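# Rest cable runway's far end on the bracket between lugs

## Task

Put the far end of the cable runway securely onto the bracket so it sits between the lugs, then open the gripper and pull the arms away; it counts only if the runway stays there with no robot supporting it.

## Robot and tools

ROBOTS AND CAMERAS. Four identical i2rt Big YAM arms, named arm1, arm2, arm3 and arm4. Each has six revolute joints, a two-finger gripper and a wrist camera (arm1_cam_wrist to arm4_cam_wrist). Two fixed room cameras, cam_high and cam_low, are not attached to any arm. With joints 1 and 6 at zero and the hand level and pointing forward, the wrist camera rides on top of the hand, looking toward the fingertips. The hand can reach roughly 1.0 m from the joint 1 axis. Arms act independently and never wait for one another. Loose objects can occasionally get a short random shove.

FRAMES. The scene frame is shared by everything: origin on the floor, +z up. The hand point is halfway between the fingertips; the hand's z axis runs along the fingers and its y axis is the opening direction. Foot poses are not printed. All commands, however, are joint-space, not Cartesian.

TOOL execute_actions. Argument actions is a list holding one action or nothing (empty list = just report state and images). An action is an object keyed by arm name; each arm gets a "joints" object of absolute targets, keyed by joint name. All named motions begin at once and may finish at different times; an action lasts at most 15 s. Keys, units, ranges, tolerance for counting as reached:
- joint1_rad: -2.879 to 2.879, ±0.045. Rotates the whole arm about its foot; positive = counter-clockwise viewed from above; 0 = arm extends the way its foot faces.
- joint2_rad: 0 to 3.141, ±0.14. Shoulder; 0 = upper arm roughly level pointing back; increasing lifts it up then forward.
- joint3_rad: 0 to 3.019, ±0.09. Elbow; 0 = forearm folded onto upper arm; increasing opens it.
- joint4_rad: -1.692 to 1.57, ±0.055. Hand pitch; positive tips fingers up.
- joint5_rad: -1.57 to 1.57, ±0.03. Sideways hand swing; positive toward the arm's right.
- joint6_rad: -2.094 to 2.094, ±0.035. Hand roll; positive = clockwise seen from behind the hand.
- gripper_m: 0 to 0.093 metres, ±0.003; it is the fingertip gap. Grip force tops out near 50–62 N per pad, lower on some grippers.
Joints or arms left out keep their previous target and may still be pushing. An unknown key or any out-of-range number rejects the entire call and nothing moves. Argument cameras: list of camera names (or "all"); omitted, null or ["all"] returns every camera, [] none, an unrecognised name rejects the call. Joints move at different speeds, so the hand may sweep a wide, unexpected path between postures.

TOOL wait: seconds, 0 to 10. Sends nothing new; the scene keeps running and the result matches an empty execute_actions.

TOOL zoom_image: camera plus region [x0, y0, x1, y1] in pixels, (0,0) at top-left, no larger than 504 by 504. Works only on cameras that returned a full image in the latest result.

TOOL finished_scene: scene = the current scene's number. Irreversible; call it only once the runway rests on the bracket on its own and the arms have let go and backed off. The result reports success. A reply with no tool call at all ends the session.

READING RESULTS. Each robot's state gives joint_positions. A "pictures" line lists the order of the returned images. joint_status explains how each commanded motion ended:
- off_target: stopped short of the target, possibly still pushing.
- contact_stop or time_out: the old target is dropped and the joint holds where it stopped; but a joint that timed out may keep a target within 0.375, 0.375, 0.113, 0.225, 0.075, 0.3 rad (joints 1–6) of its position and keep pushing, later moving there if freed; on_its_own names such joints. Command the reported position to relax the push.
- "joint command not followed" (often with a "cause:" line) means a safety check blocked that arm's joint targets; the gripper part still runs. Blocked joints show not_followed and may be retried with later actions until they get passable targets or the path clears. Calls without an action never show this line.
- on_its_own covers what the call did not command; "held at" is the held target, not the actual position.
- limit_stop_at_motor_heat: the arm was halted by overheating; its gap to the target proves nothing about contact, so resend.
If a result reports a stop, remaining motion, wait and finished_scene calls in the same reply are skipped. Tiny target changes may not move a joint, and a joint carrying weight sags.

HEAT. Holding loads or pushing warms motors, even while you are thinking. MOTOR HOT appears at 85 °C; at 100 °C an OVER-TEMPERATURE FAULT drops that arm and its gripper until they cool. The robot holds its last command while you think, so keep replies short.

AVOID. Never let anything leave the work area or hit the floor. A forceful squeeze between two arms ends the run; strong collisions may too, and no line reports arm-to-arm contact. The self/inter-arm collision check can react late and ignores fingers, gripper housings and wrist cameras. The arms do not stop on contact and can push very hard. Avoid drops, slips, slams and hard pushes; quicker robot motion is better.

Each tool is called after "Call:" by a JSON object that holds its "method" and its "body".

## Session

Call:
{"method": "execute_actions", "body": {"actions": []}}

Scene clock: 0.00 s.
Motor temperatures (°C, as the motors report them): arm1=[27 27 26 30 27 26] | arm2=[29 30 30 28 29 28] | arm3=[29 28 29 28 29 27] | arm4=[26 29 28 27 27 26]
arm1.joint_positions: joint1_rad=-0.379 joint2_rad=+0.580 joint3_rad=+1.375 joint4_rad=-1.373 joint5_rad=-0.246 joint6_rad=-0.217 gripper_m=+0.094
arm1.joint_status: not commanded
arm1.hand: x=-0.9306 y=-0.2713 z=+1.3444 quat_wxyz=(-0.389, +0.563, -0.673, -0.283) (m; scene frame)
arm2.joint_positions: joint1_rad=-0.213 joint2_rad=+0.589 joint3_rad=+1.430 joint4_rad=-1.225 joint5_rad=+0.023 joint6_rad=-0.357 gripper_m=+0.095
arm2.joint_status: not commanded
arm2.hand: x=-0.3804 y=+0.3091 z=+1.3875 quat_wxyz=(-0.220, -0.590, -0.581, +0.516) (m; scene frame)
arm3.joint_positions: joint1_rad=+0.091 joint2_rad=+0.656 joint3_rad=+1.325 joint4_rad=-1.350 joint5_rad=-0.084 joint6_rad=+0.370 gripper_m=+0.094
arm3.joint_status: not commanded
arm3.hand: x=+0.5494 y=-0.2968 z=+1.2749 quat_wxyz=(-0.170, +0.603, -0.671, -0.397) (m; scene frame)
arm4.joint_positions: joint1_rad=+0.200 joint2_rad=+0.648 joint3_rad=+1.349 joint4_rad=-1.275 joint5_rad=+0.209 joint6_rad=+0.290 gripper_m=+0.094
arm4.joint_status: not commanded
arm4.hand: x=+1.2396 y=+0.2437 z=+1.3721 quat_wxyz=(-0.373, -0.667, -0.565, +0.310) (m; scene frame)
pictures: arm1_cam_wrist, arm2_cam_wrist, arm3_cam_wrist, arm4_cam_wrist, cam_high, cam_low
Images, in order (width x height): arm1_cam_wrist 616x616, arm2_cam_wrist 616x616, arm3_cam_wrist 616x616, arm4_cam_wrist 616x616, cam_high 672x504, cam_low 672x504.

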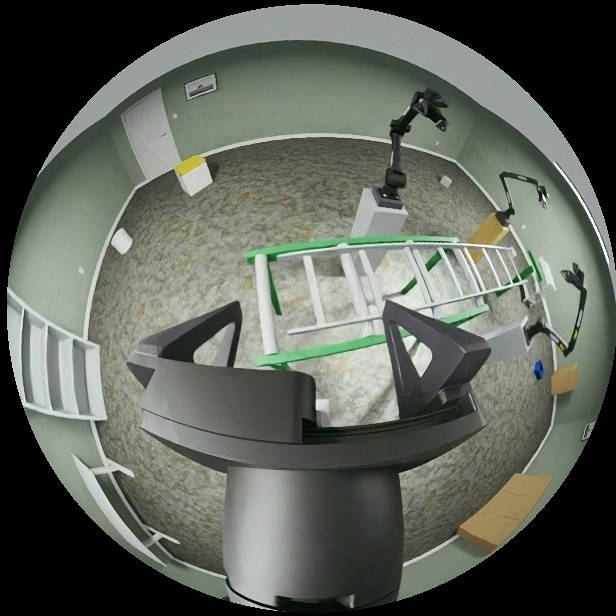

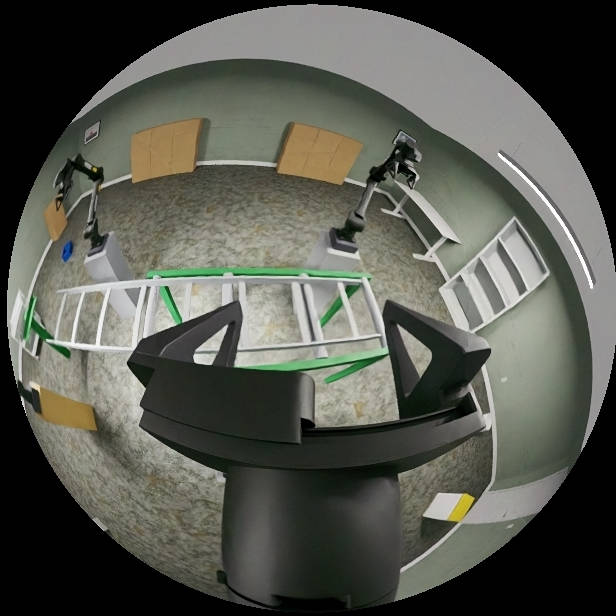

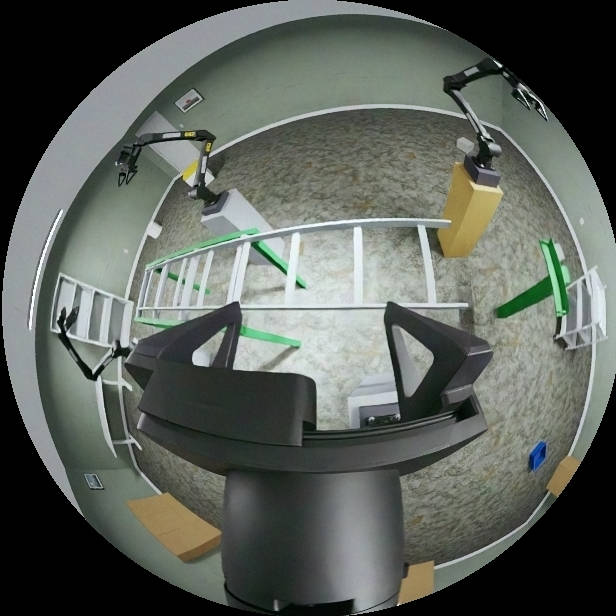

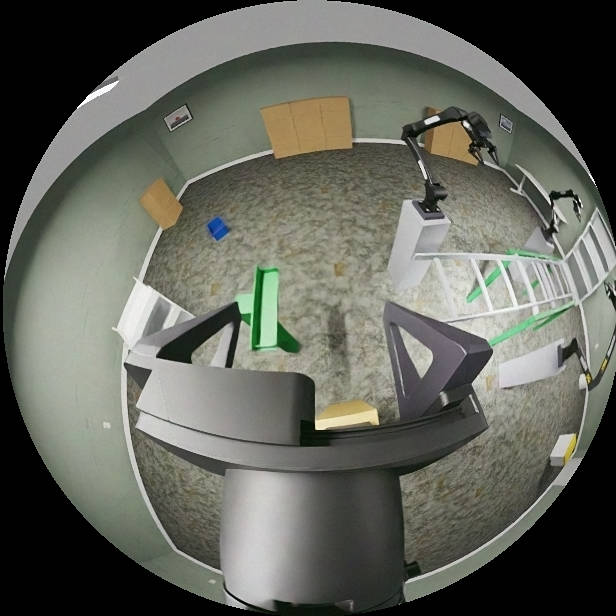

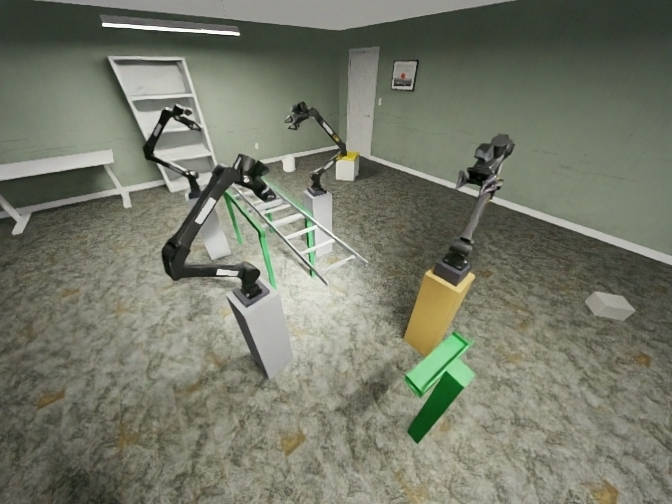

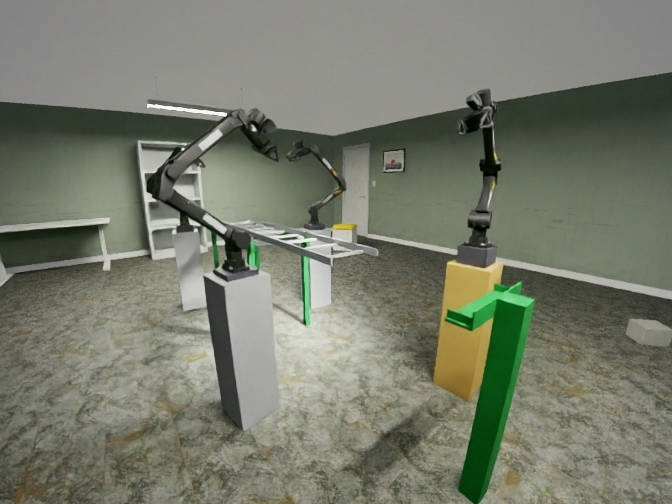

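Call:
{"method": "zoom_image", "body": {"camera": "cam_high", "region": [150, 130, 500, 450]}}

Call:
{"method": "zoom_image", "body": {"camera": "cam_low", "region": [150, 180, 560, 400]}}

Call:
{"method": "zoom_image", "body": {"camera": "arm3_cam_wrist", "region": [110, 180, 610, 380]}}

Call:
{"method": "zoom_image", "body": {"camera": "arm4_cam_wrist", "region": [200, 240, 340, 370]}}

Region (150, 130, 500, 450) of cam_high's 672x504 image, scaled by 1.440, with more detail than that image has; it fills the top 461 rows of this view, and the rest is white.

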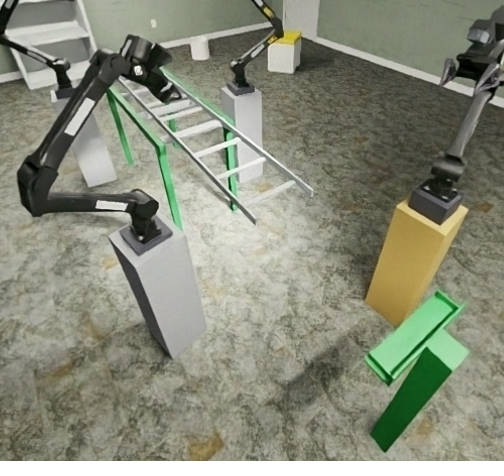

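Region (150, 180, 560, 400) of cam_low's 672x504 image, scaled by 1.229, with more detail than that image has; it fills the top 270 rows of this view, and the rest is white.

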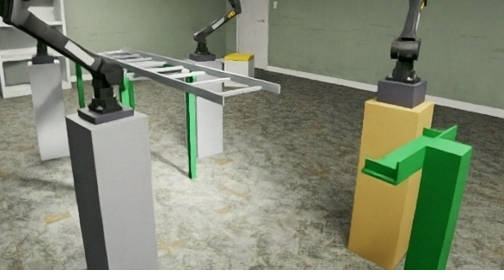

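Region (110, 180, 610, 380) of arm3_cam_wrist's 616x616 image, scaled by 1.008, with more detail than that image has; it fills the top 202 rows of this view, and the rest is white.

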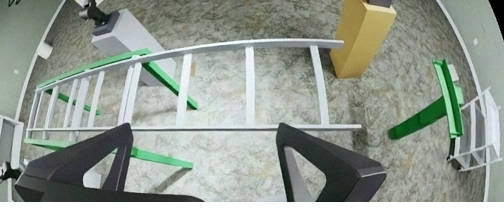

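Region (200, 240, 340, 370) of arm4_cam_wrist's 616x616 image, scaled by 3.600, with more detail than that image has; it fills the top 468 rows of this view, and the rest is white.

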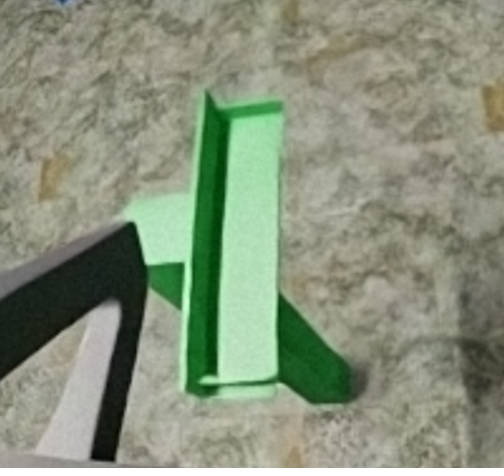

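Call:
{"method": "execute_actions", "body": {"actions": [{"arm1": {"joints": {"joint4_rad": -0.5}}, "arm2": {"joints": {"joint3_rad": 1.0}}, "arm3": {"joints": {"joint2_rad": 1.15}}, "arm4": {"joints": {"joint1_rad": -0.5}}}], "cameras": ["arm3_cam_wrist", "arm4_cam_wrist", "cam_high"]}}

Scene clock: 45.73 s.
Motor temperatures (°C, as the motors report them): arm1=[27 27 29 30 27 26] | arm2=[29 30 33 29 29 28] | arm3=[29 28 33 28 29 27] | arm4=[26 29 33 27 27 26]
arm1.joint_positions: joint1_rad=-0.379 joint2_rad=+0.580 joint3_rad=+1.375 joint4_rad=-0.514 joint5_rad=-0.246 joint6_rad=-0.217 gripper_m=+0.094
arm1.joint_status: all done
arm1.hand: x=-0.9163 y=-0.2435 z=+1.5424 quat_wxyz=(-0.696, +0.434, -0.426, -0.381) (m; scene frame)
arm2.joint_positions: joint1_rad=-0.213 joint2_rad=+0.589 joint3_rad=+1.003 joint4_rad=-1.225 joint5_rad=+0.023 joint6_rad=-0.357 gripper_m=+0.095
arm2.joint_status: all done
arm2.hand: x=-0.3949 y=+0.2752 z=+1.1707 quat_wxyz=(-0.141, -0.660, -0.652, +0.345) (m; scene frame)
arm3.joint_positions: joint1_rad=+0.091 joint2_rad=+1.166 joint3_rad=+1.325 joint4_rad=-1.350 joint5_rad=-0.084 joint6_rad=+0.370 gripper_m=+0.094
arm3.joint_status: all done
arm3.hand: x=+0.5169 y=-0.1505 z=+1.1156 quat_wxyz=(-0.054, +0.647, -0.738, -0.186) (m; scene frame)
arm4.joint_positions: joint1_rad=-0.496 joint2_rad=+0.648 joint3_rad=+1.349 joint4_rad=-1.275 joint5_rad=+0.209 joint6_rad=+0.290 gripper_m=+0.094
arm4.joint_status: all done
arm4.hand: x=+1.0683 y=+0.2860 z=+1.3695 quat_wxyz=(-0.242, -0.822, -0.305, +0.416) (m; scene frame)
pictures: arm3_cam_wrist, arm4_cam_wrist, cam_high
Images, in order (width x height): arm3_cam_wrist 616x616, arm4_cam_wrist 616x616, cam_high 672x504.

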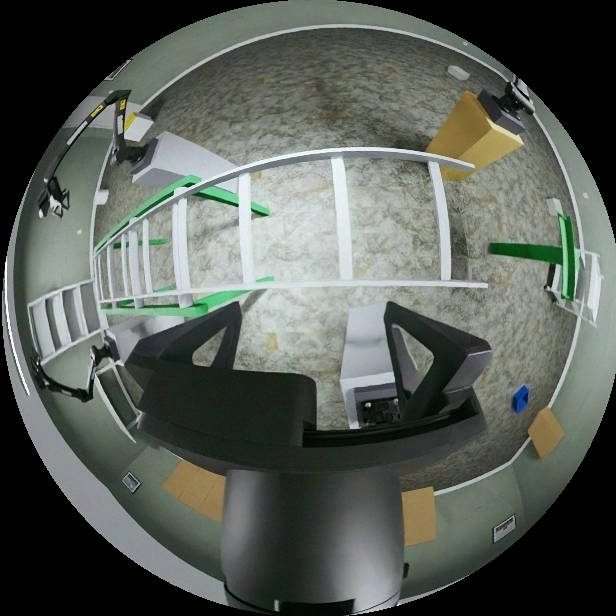

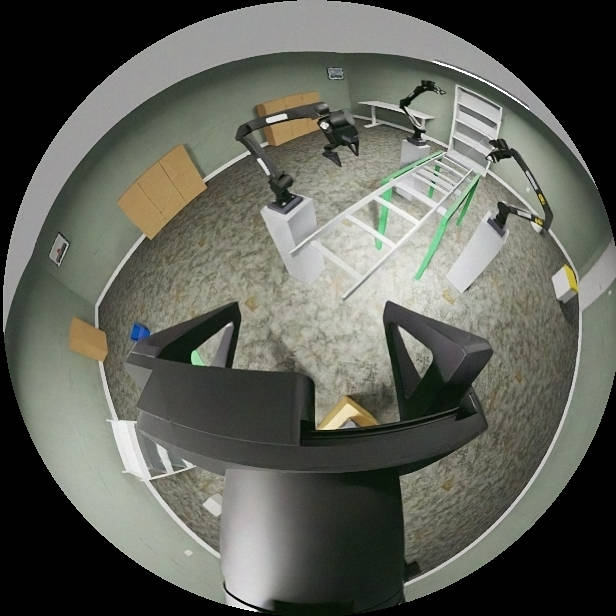

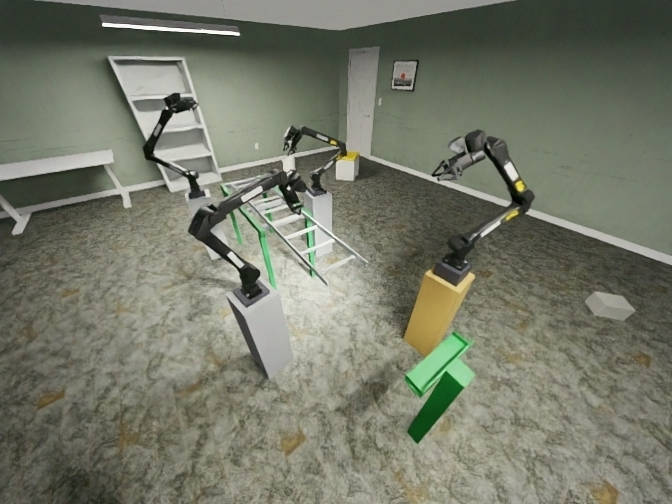

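Call:
{"method": "execute_actions", "body": {"actions": [{"arm3": {"joints": {"joint1_rad": 0.283, "joint2_rad": 1.325, "joint3_rad": 1.15, "joint4_rad": -1.396, "joint5_rad": 0.0, "joint6_rad": 1.98}}, "arm4": {"joints": {"joint1_rad": -0.957, "joint2_rad": 2.095, "joint3_rad": 1.98, "joint4_rad": -1.456, "joint5_rad": 0.0, "joint6_rad": 0.665}}}], "cameras": ["arm3_cam_wrist", "arm4_cam_wrist", "cam_high", "cam_low"]}}

Scene clock: 158.17 s.
Motor temperatures (°C, as the motors report them): arm1=[27 27 31 30 27 26] | arm2=[29 30 35 29 29 28] | arm3=[29 29 36 28 29 27] | arm4=[26 30 35 27 27 26]
arm1.joint_positions: joint1_rad=-0.379 joint2_rad=+0.580 joint3_rad=+1.375 joint4_rad=-0.514 joint5_rad=-0.246 joint6_rad=-0.217 gripper_m=+0.094
arm1.joint_status: not commanded
arm1.hand: x=-0.9163 y=-0.2435 z=+1.5424 quat_wxyz=(-0.696, +0.434, -0.426, -0.381) (m; scene frame)
arm2.joint_positions: joint1_rad=-0.213 joint2_rad=+0.589 joint3_rad=+1.003 joint4_rad=-1.225 joint5_rad=+0.023 joint6_rad=-0.357 gripper_m=+0.095
arm2.joint_status: not commanded
arm2.hand: x=-0.3949 y=+0.2752 z=+1.1707 quat_wxyz=(-0.141, -0.660, -0.652, +0.345) (m; scene frame)
arm3.joint_positions: joint1_rad=+0.291 joint2_rad=+1.343 joint3_rad=+1.126 joint4_rad=-1.383 joint5_rad=-0.004 joint6_rad=+1.968 gripper_m=+0.094
arm3.joint_status: all done
arm3.hand: x=+0.4687 y=-0.2043 z=+0.9641 quat_wxyz=(-0.005, +0.012, -1.000, +0.013) (m; scene frame)
arm4.joint_positions: joint1_rad=-0.957 joint2_rad=+2.109 joint3_rad=+1.955 joint4_rad=-1.441 joint5_rad=+0.002 joint6_rad=+0.656 gripper_m=+0.094
arm4.joint_status: all done
arm4.hand: x=+0.7075 y=+0.1053 z=+0.9526 quat_wxyz=(+0.007, -1.000, -0.002, -0.016) (m; scene frame)
pictures: arm3_cam_wrist, arm4_cam_wrist, cam_high, cam_low
Images, in order (width x height): arm3_cam_wrist 616x616, arm4_cam_wrist 616x616, cam_high 672x504, cam_low 672x504.

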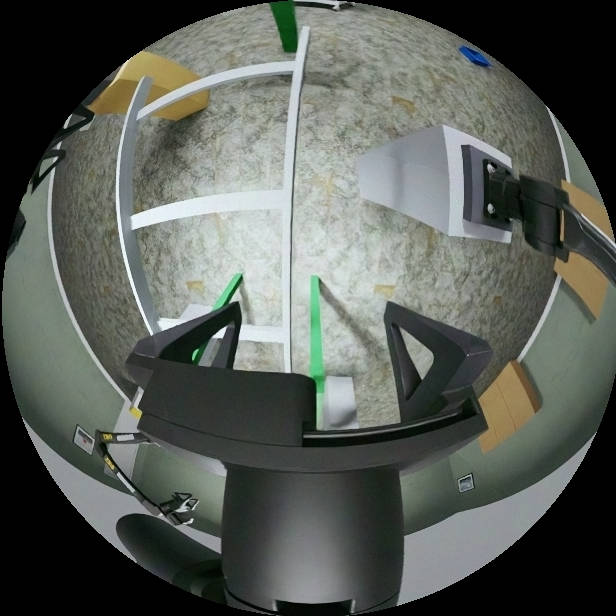

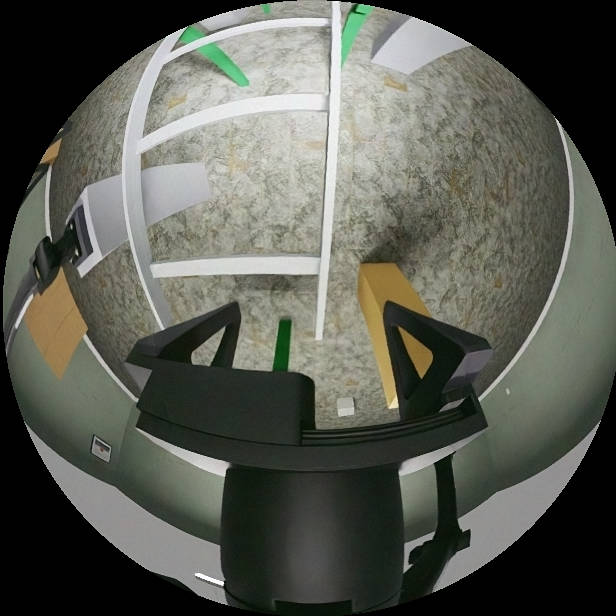

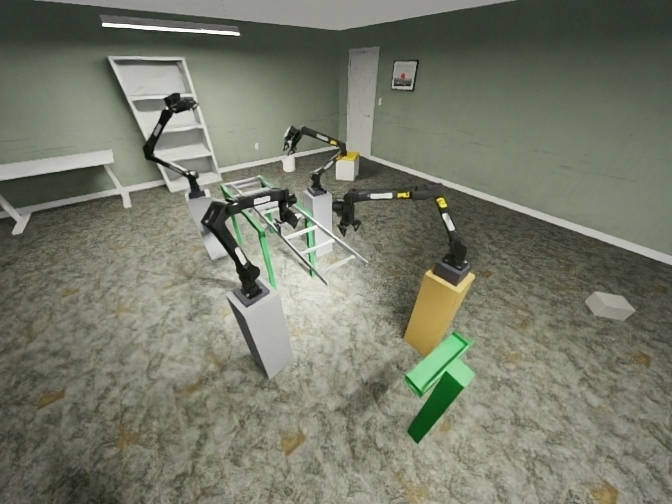

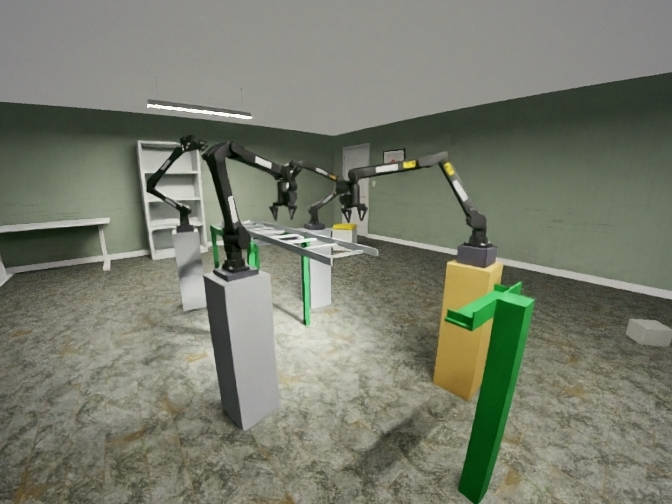

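Call:
{"method": "execute_actions", "body": {"actions": [{"arm3": {"joints": {"joint1_rad": 0.28, "joint2_rad": 1.426, "joint3_rad": 1.074, "joint4_rad": -1.164, "joint5_rad": 0.0, "joint6_rad": 2.025}}, "arm4": {"joints": {"joint1_rad": -1.03, "joint2_rad": 2.18, "joint3_rad": 1.986, "joint4_rad": -1.314, "joint5_rad": 0.0, "joint6_rad": 0.612}}}], "cameras": ["arm3_cam_wrist", "arm4_cam_wrist", "cam_low"]}}

Scene clock: 217.60 s.
Motor temperatures (°C, as the motors report them): arm1=[27 27 32 30 27 26] | arm2=[29 30 35 29 29 28] | arm3=[29 29 36 28 29 27] | arm4=[26 34 37 27 27 26]
arm1.joint_positions: joint1_rad=-0.379 joint2_rad=+0.580 joint3_rad=+1.375 joint4_rad=-0.514 joint5_rad=-0.246 joint6_rad=-0.217 gripper_m=+0.094
arm1.joint_status: not commanded
arm1.hand: x=-0.9163 y=-0.2435 z=+1.5424 quat_wxyz=(-0.696, +0.434, -0.426, -0.381) (m; scene frame)
arm2.joint_positions: joint1_rad=-0.213 joint2_rad=+0.589 joint3_rad=+1.003 joint4_rad=-1.225 joint5_rad=+0.023 joint6_rad=-0.357 gripper_m=+0.095
arm2.joint_status: not commanded
arm2.hand: x=-0.3949 y=+0.2752 z=+1.1707 quat_wxyz=(-0.141, -0.660, -0.652, +0.345) (m; scene frame)
arm3.joint_positions: joint1_rad=+0.287 joint2_rad=+1.428 joint3_rad=+1.066 joint4_rad=-1.182 joint5_rad=-0.004 joint6_rad=+2.013 gripper_m=+0.094
arm3.joint_status: all done
arm3.hand: x=+0.4574 y=-0.1756 z=+0.9115 quat_wxyz=(+0.006, -0.012, -1.000, -0.013) (m; scene frame)
arm4.joint_positions: joint1_rad=-1.033 joint2_rad=+2.160 joint3_rad=+1.955 joint4_rad=-1.333 joint5_rad=+0.001 joint6_rad=+0.621 gripper_m=+0.094
arm4.joint_status: all done
arm4.hand: x=+0.6588 y=+0.1310 z=+0.9197 quat_wxyz=(-0.010, -1.000, +0.019, +0.006) (m; scene frame)
pictures: arm3_cam_wrist, arm4_cam_wrist, cam_low
Images, in order (width x height): arm3_cam_wrist 616x616, arm4_cam_wrist 616x616, cam_low 672x504.

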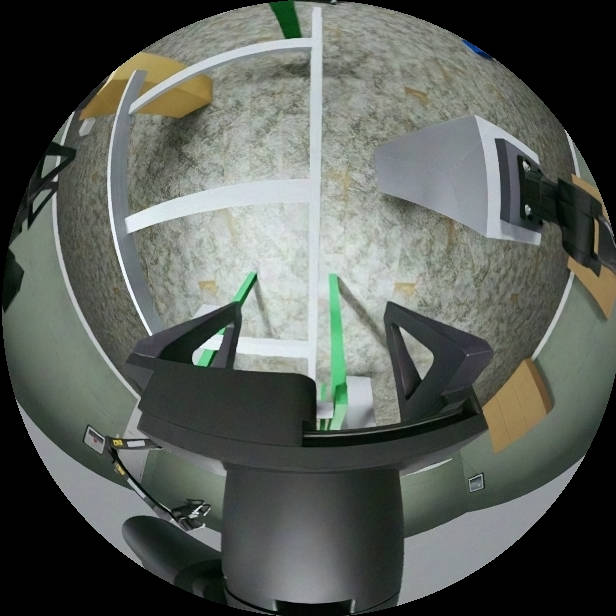

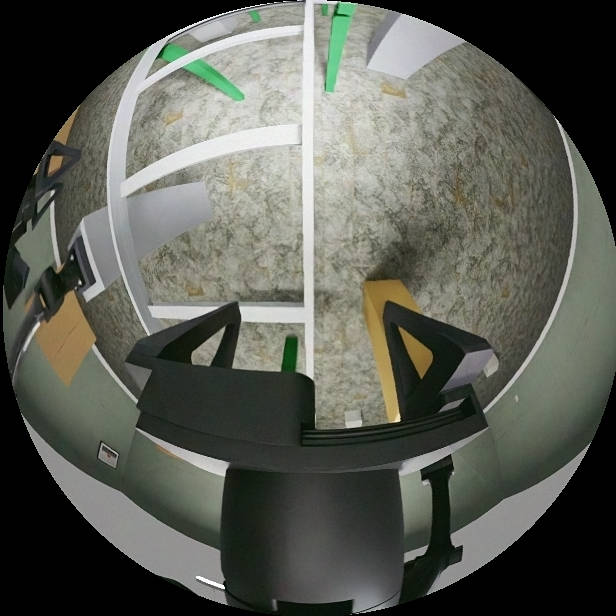

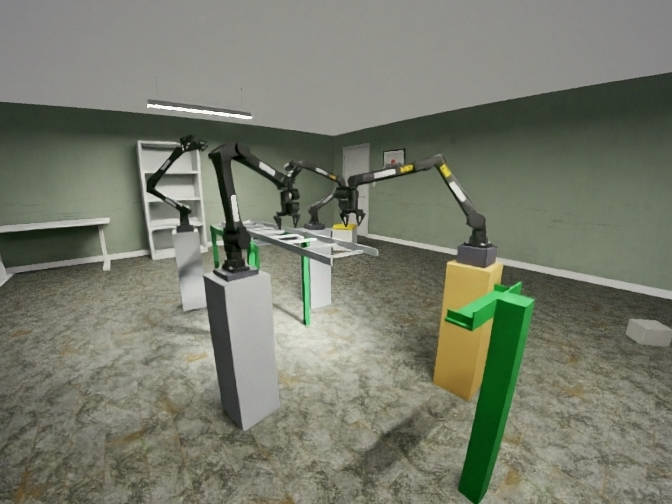

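Call:
{"method": "zoom_image", "body": {"camera": "cam_low", "region": [250, 160, 400, 280]}}

Call:
{"method": "zoom_image", "body": {"camera": "arm4_cam_wrist", "region": [0, 100, 240, 340]}}

Region (250, 160, 400, 280) of cam_low's 672x504 image, scaled by 3.360, with more detail than that image has; it fills the top 403 rows of this view, and the rest is white.

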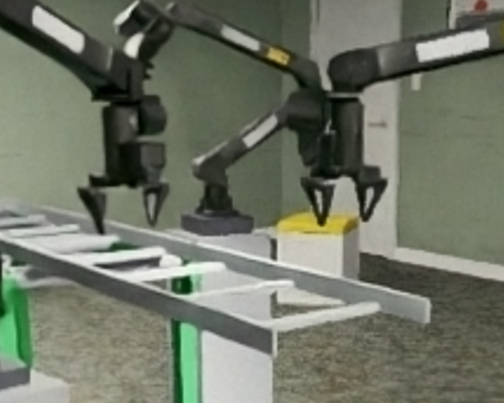

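Region (0, 100, 240, 340) of arm4_cam_wrist's 616x616 image, scaled by 2.100, with more detail than that image has.

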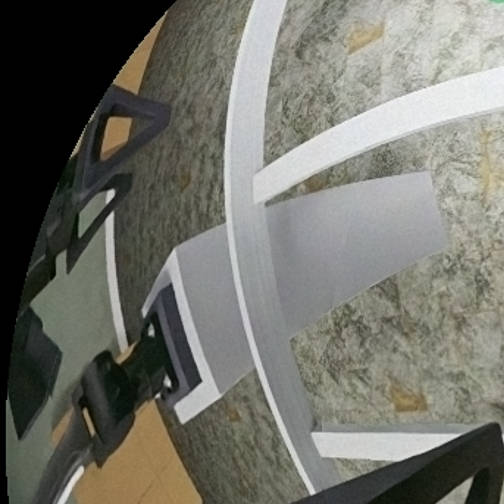

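Call:
{"method": "execute_actions", "body": {"actions": [{"arm3": {"joints": {"joint2_rad": 1.6, "joint3_rad": 0.935, "joint4_rad": -0.87}}, "arm4": {"joints": {"joint1_rad": -1.022, "joint2_rad": 2.312, "joint3_rad": 1.895, "joint4_rad": -1.117}}}], "cameras": ["arm3_cam_wrist", "arm4_cam_wrist", "cam_low"]}}

Scene clock: 244.00 s.
Motor temperatures (°C, as the motors report them): arm1=[27 27 32 30 27 26] | arm2=[29 30 36 29 29 28] | arm3=[29 29 35 28 29 27] | arm4=[26 34 37 27 27 26]
arm1.joint_positions: joint1_rad=-0.379 joint2_rad=+0.580 joint3_rad=+1.375 joint4_rad=-0.514 joint5_rad=-0.246 joint6_rad=-0.217 gripper_m=+0.094
arm1.joint_status: not commanded
arm1.hand: x=-0.9163 y=-0.2435 z=+1.5424 quat_wxyz=(-0.696, +0.434, -0.426, -0.381) (m; scene frame)
arm2.joint_positions: joint1_rad=-0.213 joint2_rad=+0.589 joint3_rad=+1.003 joint4_rad=-1.225 joint5_rad=+0.023 joint6_rad=-0.357 gripper_m=+0.095
arm2.joint_status: not commanded
arm2.hand: x=-0.3949 y=+0.2752 z=+1.1707 quat_wxyz=(-0.141, -0.660, -0.652, +0.345) (m; scene frame)
arm3.joint_positions: joint1_rad=+0.287 joint2_rad=+1.615 joint3_rad=+0.919 joint4_rad=-0.886 joint5_rad=-0.003 joint6_rad=+2.013 gripper_m=+0.094
arm3.joint_status: all done
arm3.hand: x=+0.4588 y=-0.1777 z=+0.7922 quat_wxyz=(-0.002, -0.012, -1.000, +0.005) (m; scene frame)
arm4.joint_positions: joint1_rad=-1.028 joint2_rad=+2.321 joint3_rad=+1.880 joint4_rad=-1.134 joint5_rad=+0.001 joint6_rad=+0.621 gripper_m=+0.094
arm4.joint_status: all done
arm4.hand: x=+0.6600 y=+0.1262 z=+0.7879 quat_wxyz=(+0.001, -1.000, +0.016, -0.009) (m; scene frame)
pictures: arm3_cam_wrist, arm4_cam_wrist, cam_low
Images, in order (width x height): arm3_cam_wrist 616x616, arm4_cam_wrist 616x616, cam_low 672x504.

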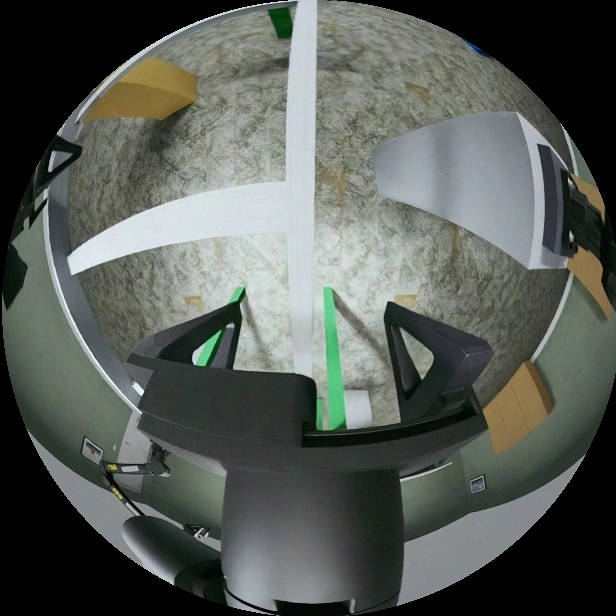

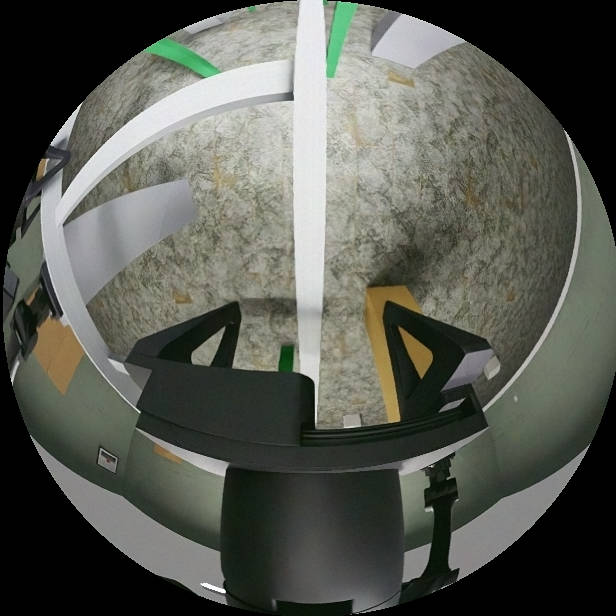

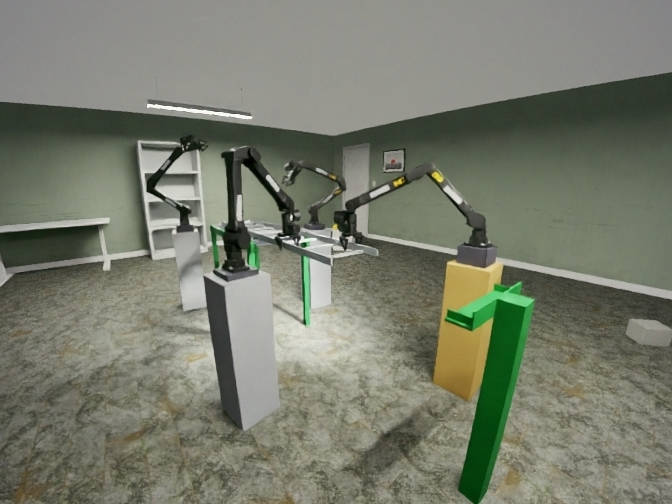

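Call:
{"method": "execute_actions", "body": {"actions": [{"arm3": {"joints": {"gripper_m": 0.0}}, "arm4": {"joints": {"gripper_m": 0.0}}}], "cameras": ["arm3_cam_wrist", "cam_high", "cam_low"]}}

Call:
{"method": "zoom_image", "body": {"camera": "cam_low", "region": [250, 190, 400, 280]}}

Call:
{"method": "zoom_image", "body": {"camera": "cam_low", "region": [420, 260, 560, 360]}}

Call:
{"method": "zoom_image", "body": {"camera": "cam_high", "region": [380, 310, 500, 420]}}

Scene clock: 250.13 s.
Motor temperatures (°C, as the motors report them): arm1=[27 27 32 30 27 26] | arm2=[29 30 36 29 29 28] | arm3=[29 29 35 28 29 27] | arm4=[26 34 37 27 27 26]
arm1.joint_positions: joint1_rad=-0.379 joint2_rad=+0.580 joint3_rad=+1.375 joint4_rad=-0.514 joint5_rad=-0.246 joint6_rad=-0.217 gripper_m=+0.094
arm1.joint_status: not commanded
arm1.hand: x=-0.9163 y=-0.2435 z=+1.5424 quat_wxyz=(-0.696, +0.434, -0.426, -0.381) (m; scene frame)
arm2.joint_positions: joint1_rad=-0.213 joint2_rad=+0.589 joint3_rad=+1.003 joint4_rad=-1.225 joint5_rad=+0.023 joint6_rad=-0.357 gripper_m=+0.095
arm2.joint_status: not commanded
arm2.hand: x=-0.3949 y=+0.2752 z=+1.1707 quat_wxyz=(-0.141, -0.660, -0.652, +0.345) (m; scene frame)
arm3.joint_positions: joint1_rad=+0.284 joint2_rad=+1.615 joint3_rad=+0.920 joint4_rad=-0.872 joint5_rad=+0.000 joint6_rad=+2.017 gripper_m=+0.009
arm3.joint_status: gripper_m off_target (ended at +0.009, target +0.000)
arm3.hand: x=+0.4590 y=-0.1730 z=+0.7927 quat_wxyz=(+0.000, -0.016, -1.000, -0.003) (m; scene frame)
arm4.joint_positions: joint1_rad=-1.026 joint2_rad=+2.321 joint3_rad=+1.880 joint4_rad=-1.130 joint5_rad=-0.001 joint6_rad=+0.622 gripper_m=+0.009
arm4.joint_status: gripper_m off_target (ended at +0.009, target +0.000)
arm4.hand: x=+0.6599 y=+0.1246 z=+0.7879 quat_wxyz=(-0.001, -1.000, +0.016, -0.008) (m; scene frame)
pictures: arm3_cam_wrist, cam_high, cam_low
Images, in order (width x height): arm3_cam_wrist 616x616, cam_high 672x504, cam_low 672x504.

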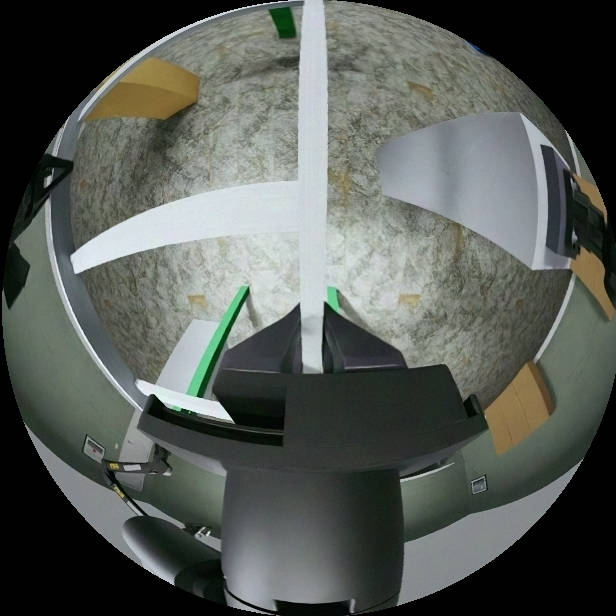

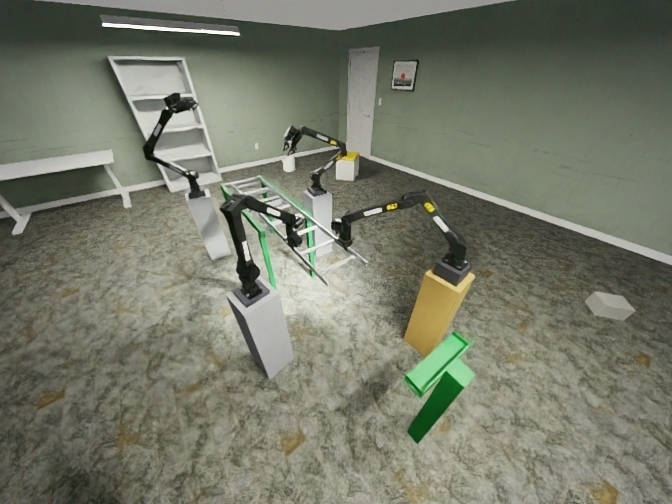

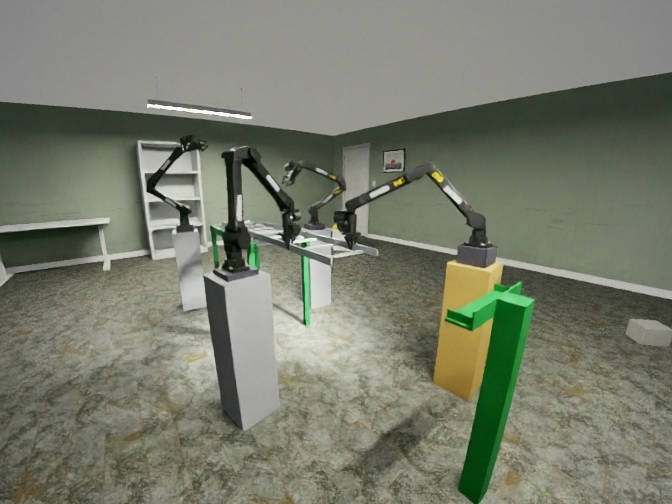

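Region (250, 190, 400, 280) of cam_low's 672x504 image, scaled by 3.360, with more detail than that image has; it fills the top 302 rows of this view, and the rest is white.

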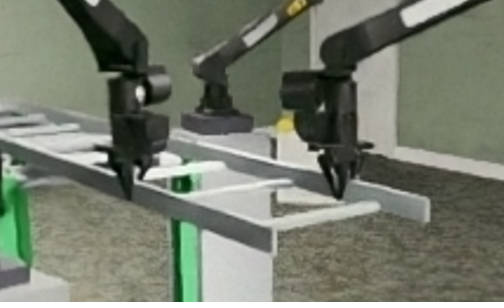

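Region (420, 260, 560, 360) of cam_low's 672x504 image, scaled by 3.600, with more detail than that image has; it fills the top 360 rows of this view, and the rest is white.

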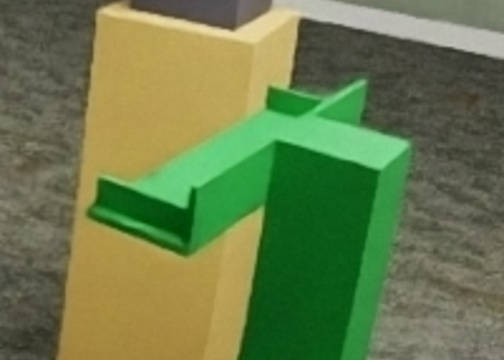

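Region (380, 310, 500, 420) of cam_high's 672x504 image, scaled by 4.200, with more detail than that image has; it fills the top 462 rows of this view, and the rest is white.

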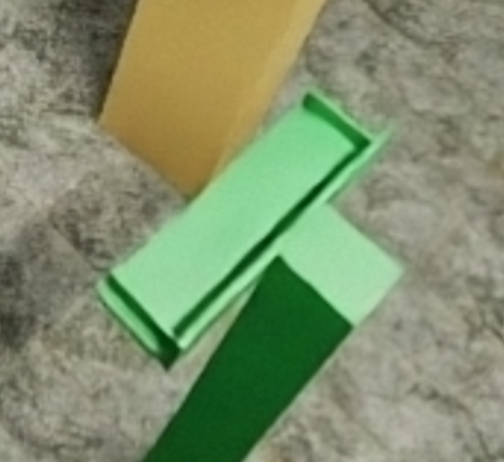

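Call:
{"method": "zoom_image", "body": {"camera": "cam_high", "region": [210, 165, 490, 405]}}

Call:
{"method": "zoom_image", "body": {"camera": "cam_low", "region": [200, 200, 540, 345]}}

Region (210, 165, 490, 405) of cam_high's 672x504 image, scaled by 1.800, with more detail than that image has; it fills the top 432 rows of this view, and the rest is white.

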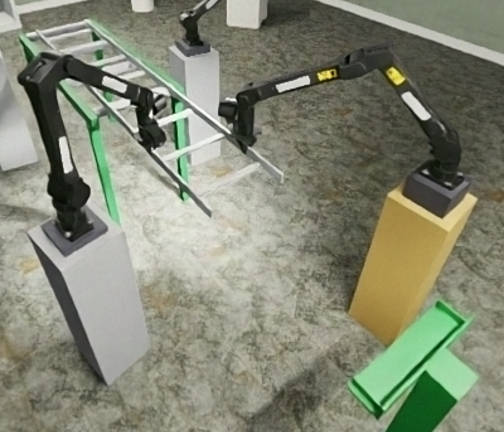

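Region (200, 200, 540, 345) of cam_low's 672x504 image, scaled by 1.482, with more detail than that image has; it fills the top 215 rows of this view, and the rest is white.

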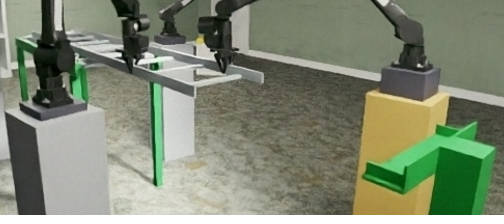

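Call:
{"method": "execute_actions", "body": {"actions": [{"arm3": {"joints": {"joint1_rad": 0.0, "joint2_rad": 1.53, "joint3_rad": 0.84, "joint4_rad": -0.86, "joint6_rad": 1.73}}, "arm4": {"joints": {"joint1_rad": -0.91, "joint2_rad": 2.105, "joint3_rad": 1.515, "joint4_rad": -0.94, "joint6_rad": 0.74}}}], "cameras": ["cam_high", "cam_low"]}}

Scene clock: 326.93 s.
Motor temperatures (°C, as the motors report them): arm1=[27 27 33 30 27 26] | arm2=[29 30 37 29 29 28] | arm3=[29 30 35 28 29 27] | arm4=[26 36 36 27 27 26]
arm1.joint_positions: joint1_rad=-0.379 joint2_rad=+0.580 joint3_rad=+1.375 joint4_rad=-0.514 joint5_rad=-0.246 joint6_rad=-0.217 gripper_m=+0.094
arm1.joint_status: not commanded
arm1.hand: x=-0.9163 y=-0.2435 z=+1.5424 quat_wxyz=(-0.696, +0.434, -0.426, -0.381) (m; scene frame)
arm2.joint_positions: joint1_rad=-0.213 joint2_rad=+0.589 joint3_rad=+1.003 joint4_rad=-1.225 joint5_rad=+0.023 joint6_rad=-0.357 gripper_m=+0.095
arm2.joint_status: not commanded
arm2.hand: x=-0.3949 y=+0.2752 z=+1.1707 quat_wxyz=(-0.141, -0.660, -0.652, +0.345) (m; scene frame)
arm3.joint_positions: joint1_rad=-0.003 joint2_rad=+1.546 joint3_rad=+0.817 joint4_rad=-0.862 joint5_rad=+0.003 joint6_rad=+1.738 gripper_m=+0.009
arm3.joint_status: all done
arm3.hand: x=+0.5749 y=-0.1827 z=+0.7879 quat_wxyz=(-0.004, -0.020, -1.000, +0.009) (m; scene frame)
arm4.joint_positions: joint1_rad=-0.897 joint2_rad=+2.135 joint3_rad=+1.500 joint4_rad=-0.944 joint5_rad=-0.010 joint6_rad=+0.764 gripper_m=+0.009
arm4.joint_status: all done
arm4.hand: x=+0.7799 y=+0.1122 z=+0.7793 quat_wxyz=(-0.002, -1.000, +0.023, -0.014) (m; scene frame)
pictures: cam_high, cam_low
Images, in order (width x height): cam_high 672x504, cam_low 672x504.

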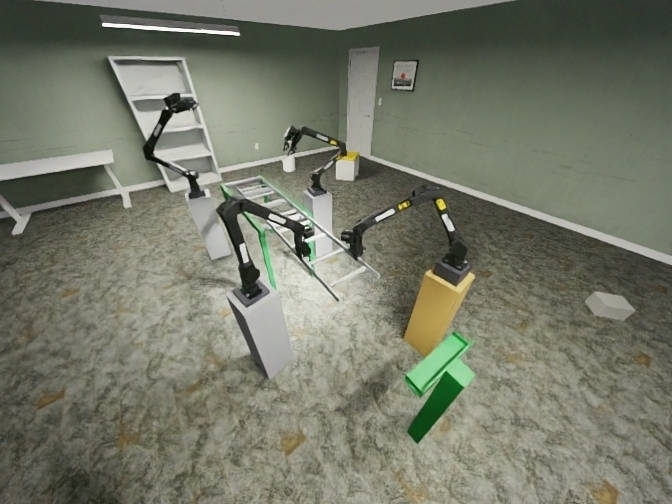

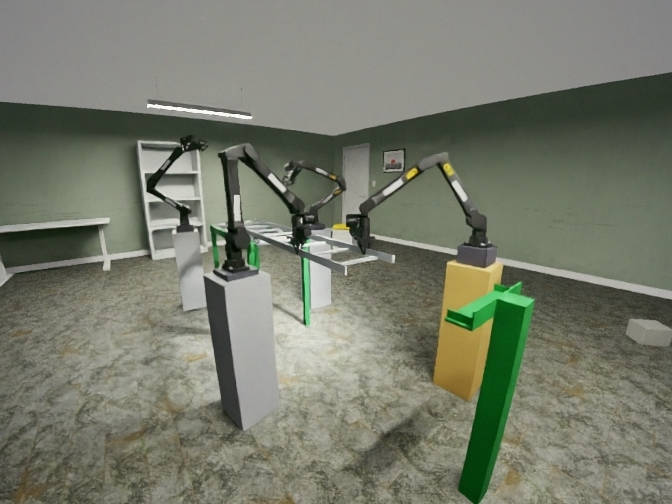

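Call:
{"method": "execute_actions", "body": {"actions": [{"arm3": {"joints": {"joint1_rad": -0.321, "joint2_rad": 1.5, "joint3_rad": 0.865, "joint4_rad": -0.87, "joint6_rad": 1.412}}, "arm4": {"joints": {"joint1_rad": -0.75, "joint2_rad": 1.9, "joint3_rad": 1.235, "joint4_rad": -0.815, "joint6_rad": 0.915}}}], "cameras": ["cam_low"]}}

Scene clock: 346.53 s.
Motor temperatures (°C, as the motors report them): arm1=[27 27 33 30 27 26] | arm2=[29 30 37 29 29 28] | arm3=[29 30 36 28 29 27] | arm4=[26 37 36 27 27 26]
arm1.joint_positions: joint1_rad=-0.379 joint2_rad=+0.580 joint3_rad=+1.375 joint4_rad=-0.514 joint5_rad=-0.246 joint6_rad=-0.217 gripper_m=+0.094
arm1.joint_status: not commanded
arm1.hand: x=-0.9163 y=-0.2435 z=+1.5424 quat_wxyz=(-0.696, +0.434, -0.426, -0.381) (m; scene frame)
arm2.joint_positions: joint1_rad=-0.213 joint2_rad=+0.589 joint3_rad=+1.003 joint4_rad=-1.225 joint5_rad=+0.023 joint6_rad=-0.357 gripper_m=+0.095
arm2.joint_status: not commanded
arm2.hand: x=-0.3949 y=+0.2752 z=+1.1707 quat_wxyz=(-0.141, -0.660, -0.652, +0.345) (m; scene frame)
arm3.joint_positions: joint1_rad=-0.323 joint2_rad=+1.530 joint3_rad=+0.817 joint4_rad=-0.865 joint5_rad=+0.005 joint6_rad=+1.419 gripper_m=+0.009
arm3.joint_status: all done
arm3.hand: x=+0.6904 y=-0.1857 z=+0.7935 quat_wxyz=(-0.003, -0.020, -1.000, +0.003) (m; scene frame)
arm4.joint_positions: joint1_rad=-0.738 joint2_rad=+1.961 joint3_rad=+1.207 joint4_rad=-0.805 joint5_rad=-0.003 joint6_rad=+0.929 gripper_m=+0.009
arm4.joint_status: all done
arm4.hand: x=+0.8954 y=+0.1072 z=+0.7868 quat_wxyz=(-0.006, -1.000, +0.025, -0.005) (m; scene frame)
pictures: cam_low
Images, in order (width x height): cam_low 672x504.

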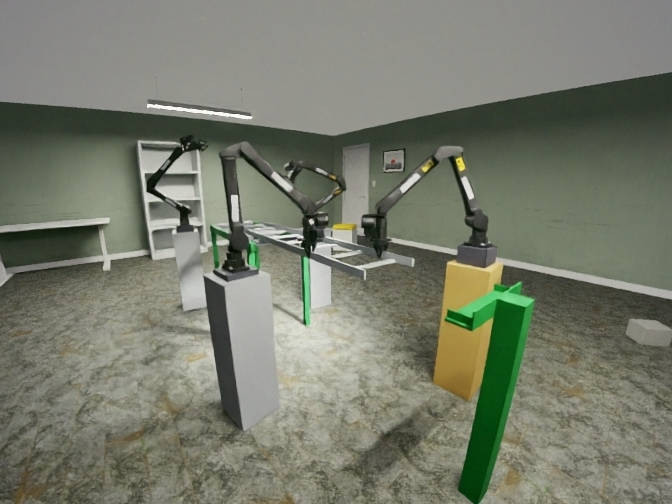

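Call:
{"method": "execute_actions", "body": {"actions": [{"arm3": {"joints": {"joint1_rad": -0.606, "joint2_rad": 1.583, "joint3_rad": 1.015, "joint4_rad": -0.9, "joint6_rad": 1.122}}, "arm4": {"joints": {"joint1_rad": -0.555, "joint2_rad": 1.734, "joint3_rad": 1.011, "joint4_rad": -0.735, "joint6_rad": 1.11}}}], "cameras": ["cam_low"]}}

Scene clock: 362.20 s.
Motor temperatures (°C, as the motors report them): arm1=[27 27 33 30 27 26] | arm2=[29 30 37 29 29 28] | arm3=[29 30 37 28 29 27] | arm4=[26 37 36 27 27 26]
arm1.joint_positions: joint1_rad=-0.379 joint2_rad=+0.580 joint3_rad=+1.375 joint4_rad=-0.514 joint5_rad=-0.246 joint6_rad=-0.217 gripper_m=+0.094
arm1.joint_status: not commanded
arm1.hand: x=-0.9163 y=-0.2435 z=+1.5424 quat_wxyz=(-0.696, +0.434, -0.426, -0.381) (m; scene frame)
arm2.joint_positions: joint1_rad=-0.213 joint2_rad=+0.589 joint3_rad=+1.003 joint4_rad=-1.225 joint5_rad=+0.023 joint6_rad=-0.357 gripper_m=+0.095
arm2.joint_status: not commanded
arm2.hand: x=-0.3949 y=+0.2752 z=+1.1707 quat_wxyz=(-0.141, -0.660, -0.652, +0.345) (m; scene frame)
arm3.joint_positions: joint1_rad=-0.601 joint2_rad=+1.637 joint3_rad=+0.955 joint4_rad=-0.884 joint5_rad=+0.001 joint6_rad=+1.127 gripper_m=+0.009
arm3.joint_status: all done
arm3.hand: x=+0.8074 y=-0.1726 z=+0.7953 quat_wxyz=(-0.003, -0.013, -1.000, -0.003) (m; scene frame)
arm4.joint_positions: joint1_rad=-0.558 joint2_rad=+1.827 joint3_rad=+0.981 joint4_rad=-0.728 joint5_rad=+0.003 joint6_rad=+1.097 gripper_m=+0.009
arm4.joint_status: all done
arm4.hand: x=+1.0063 y=+0.1205 z=+0.7884 quat_wxyz=(+0.001, -1.000, +0.019, -0.007) (m; scene frame)
pictures: cam_low
Images, in order (width x height): cam_low 672x504.

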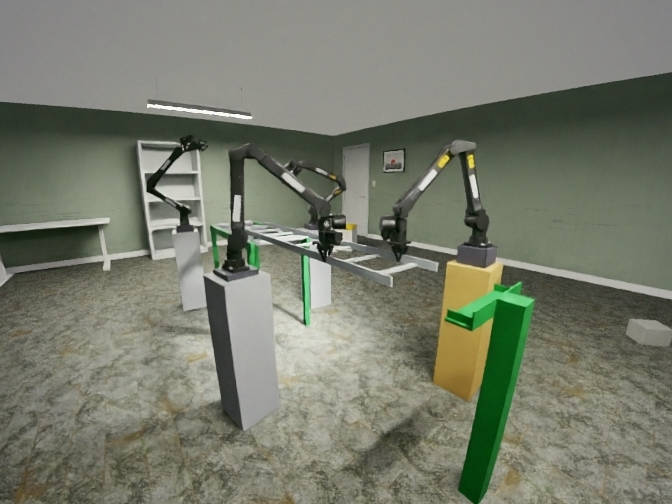

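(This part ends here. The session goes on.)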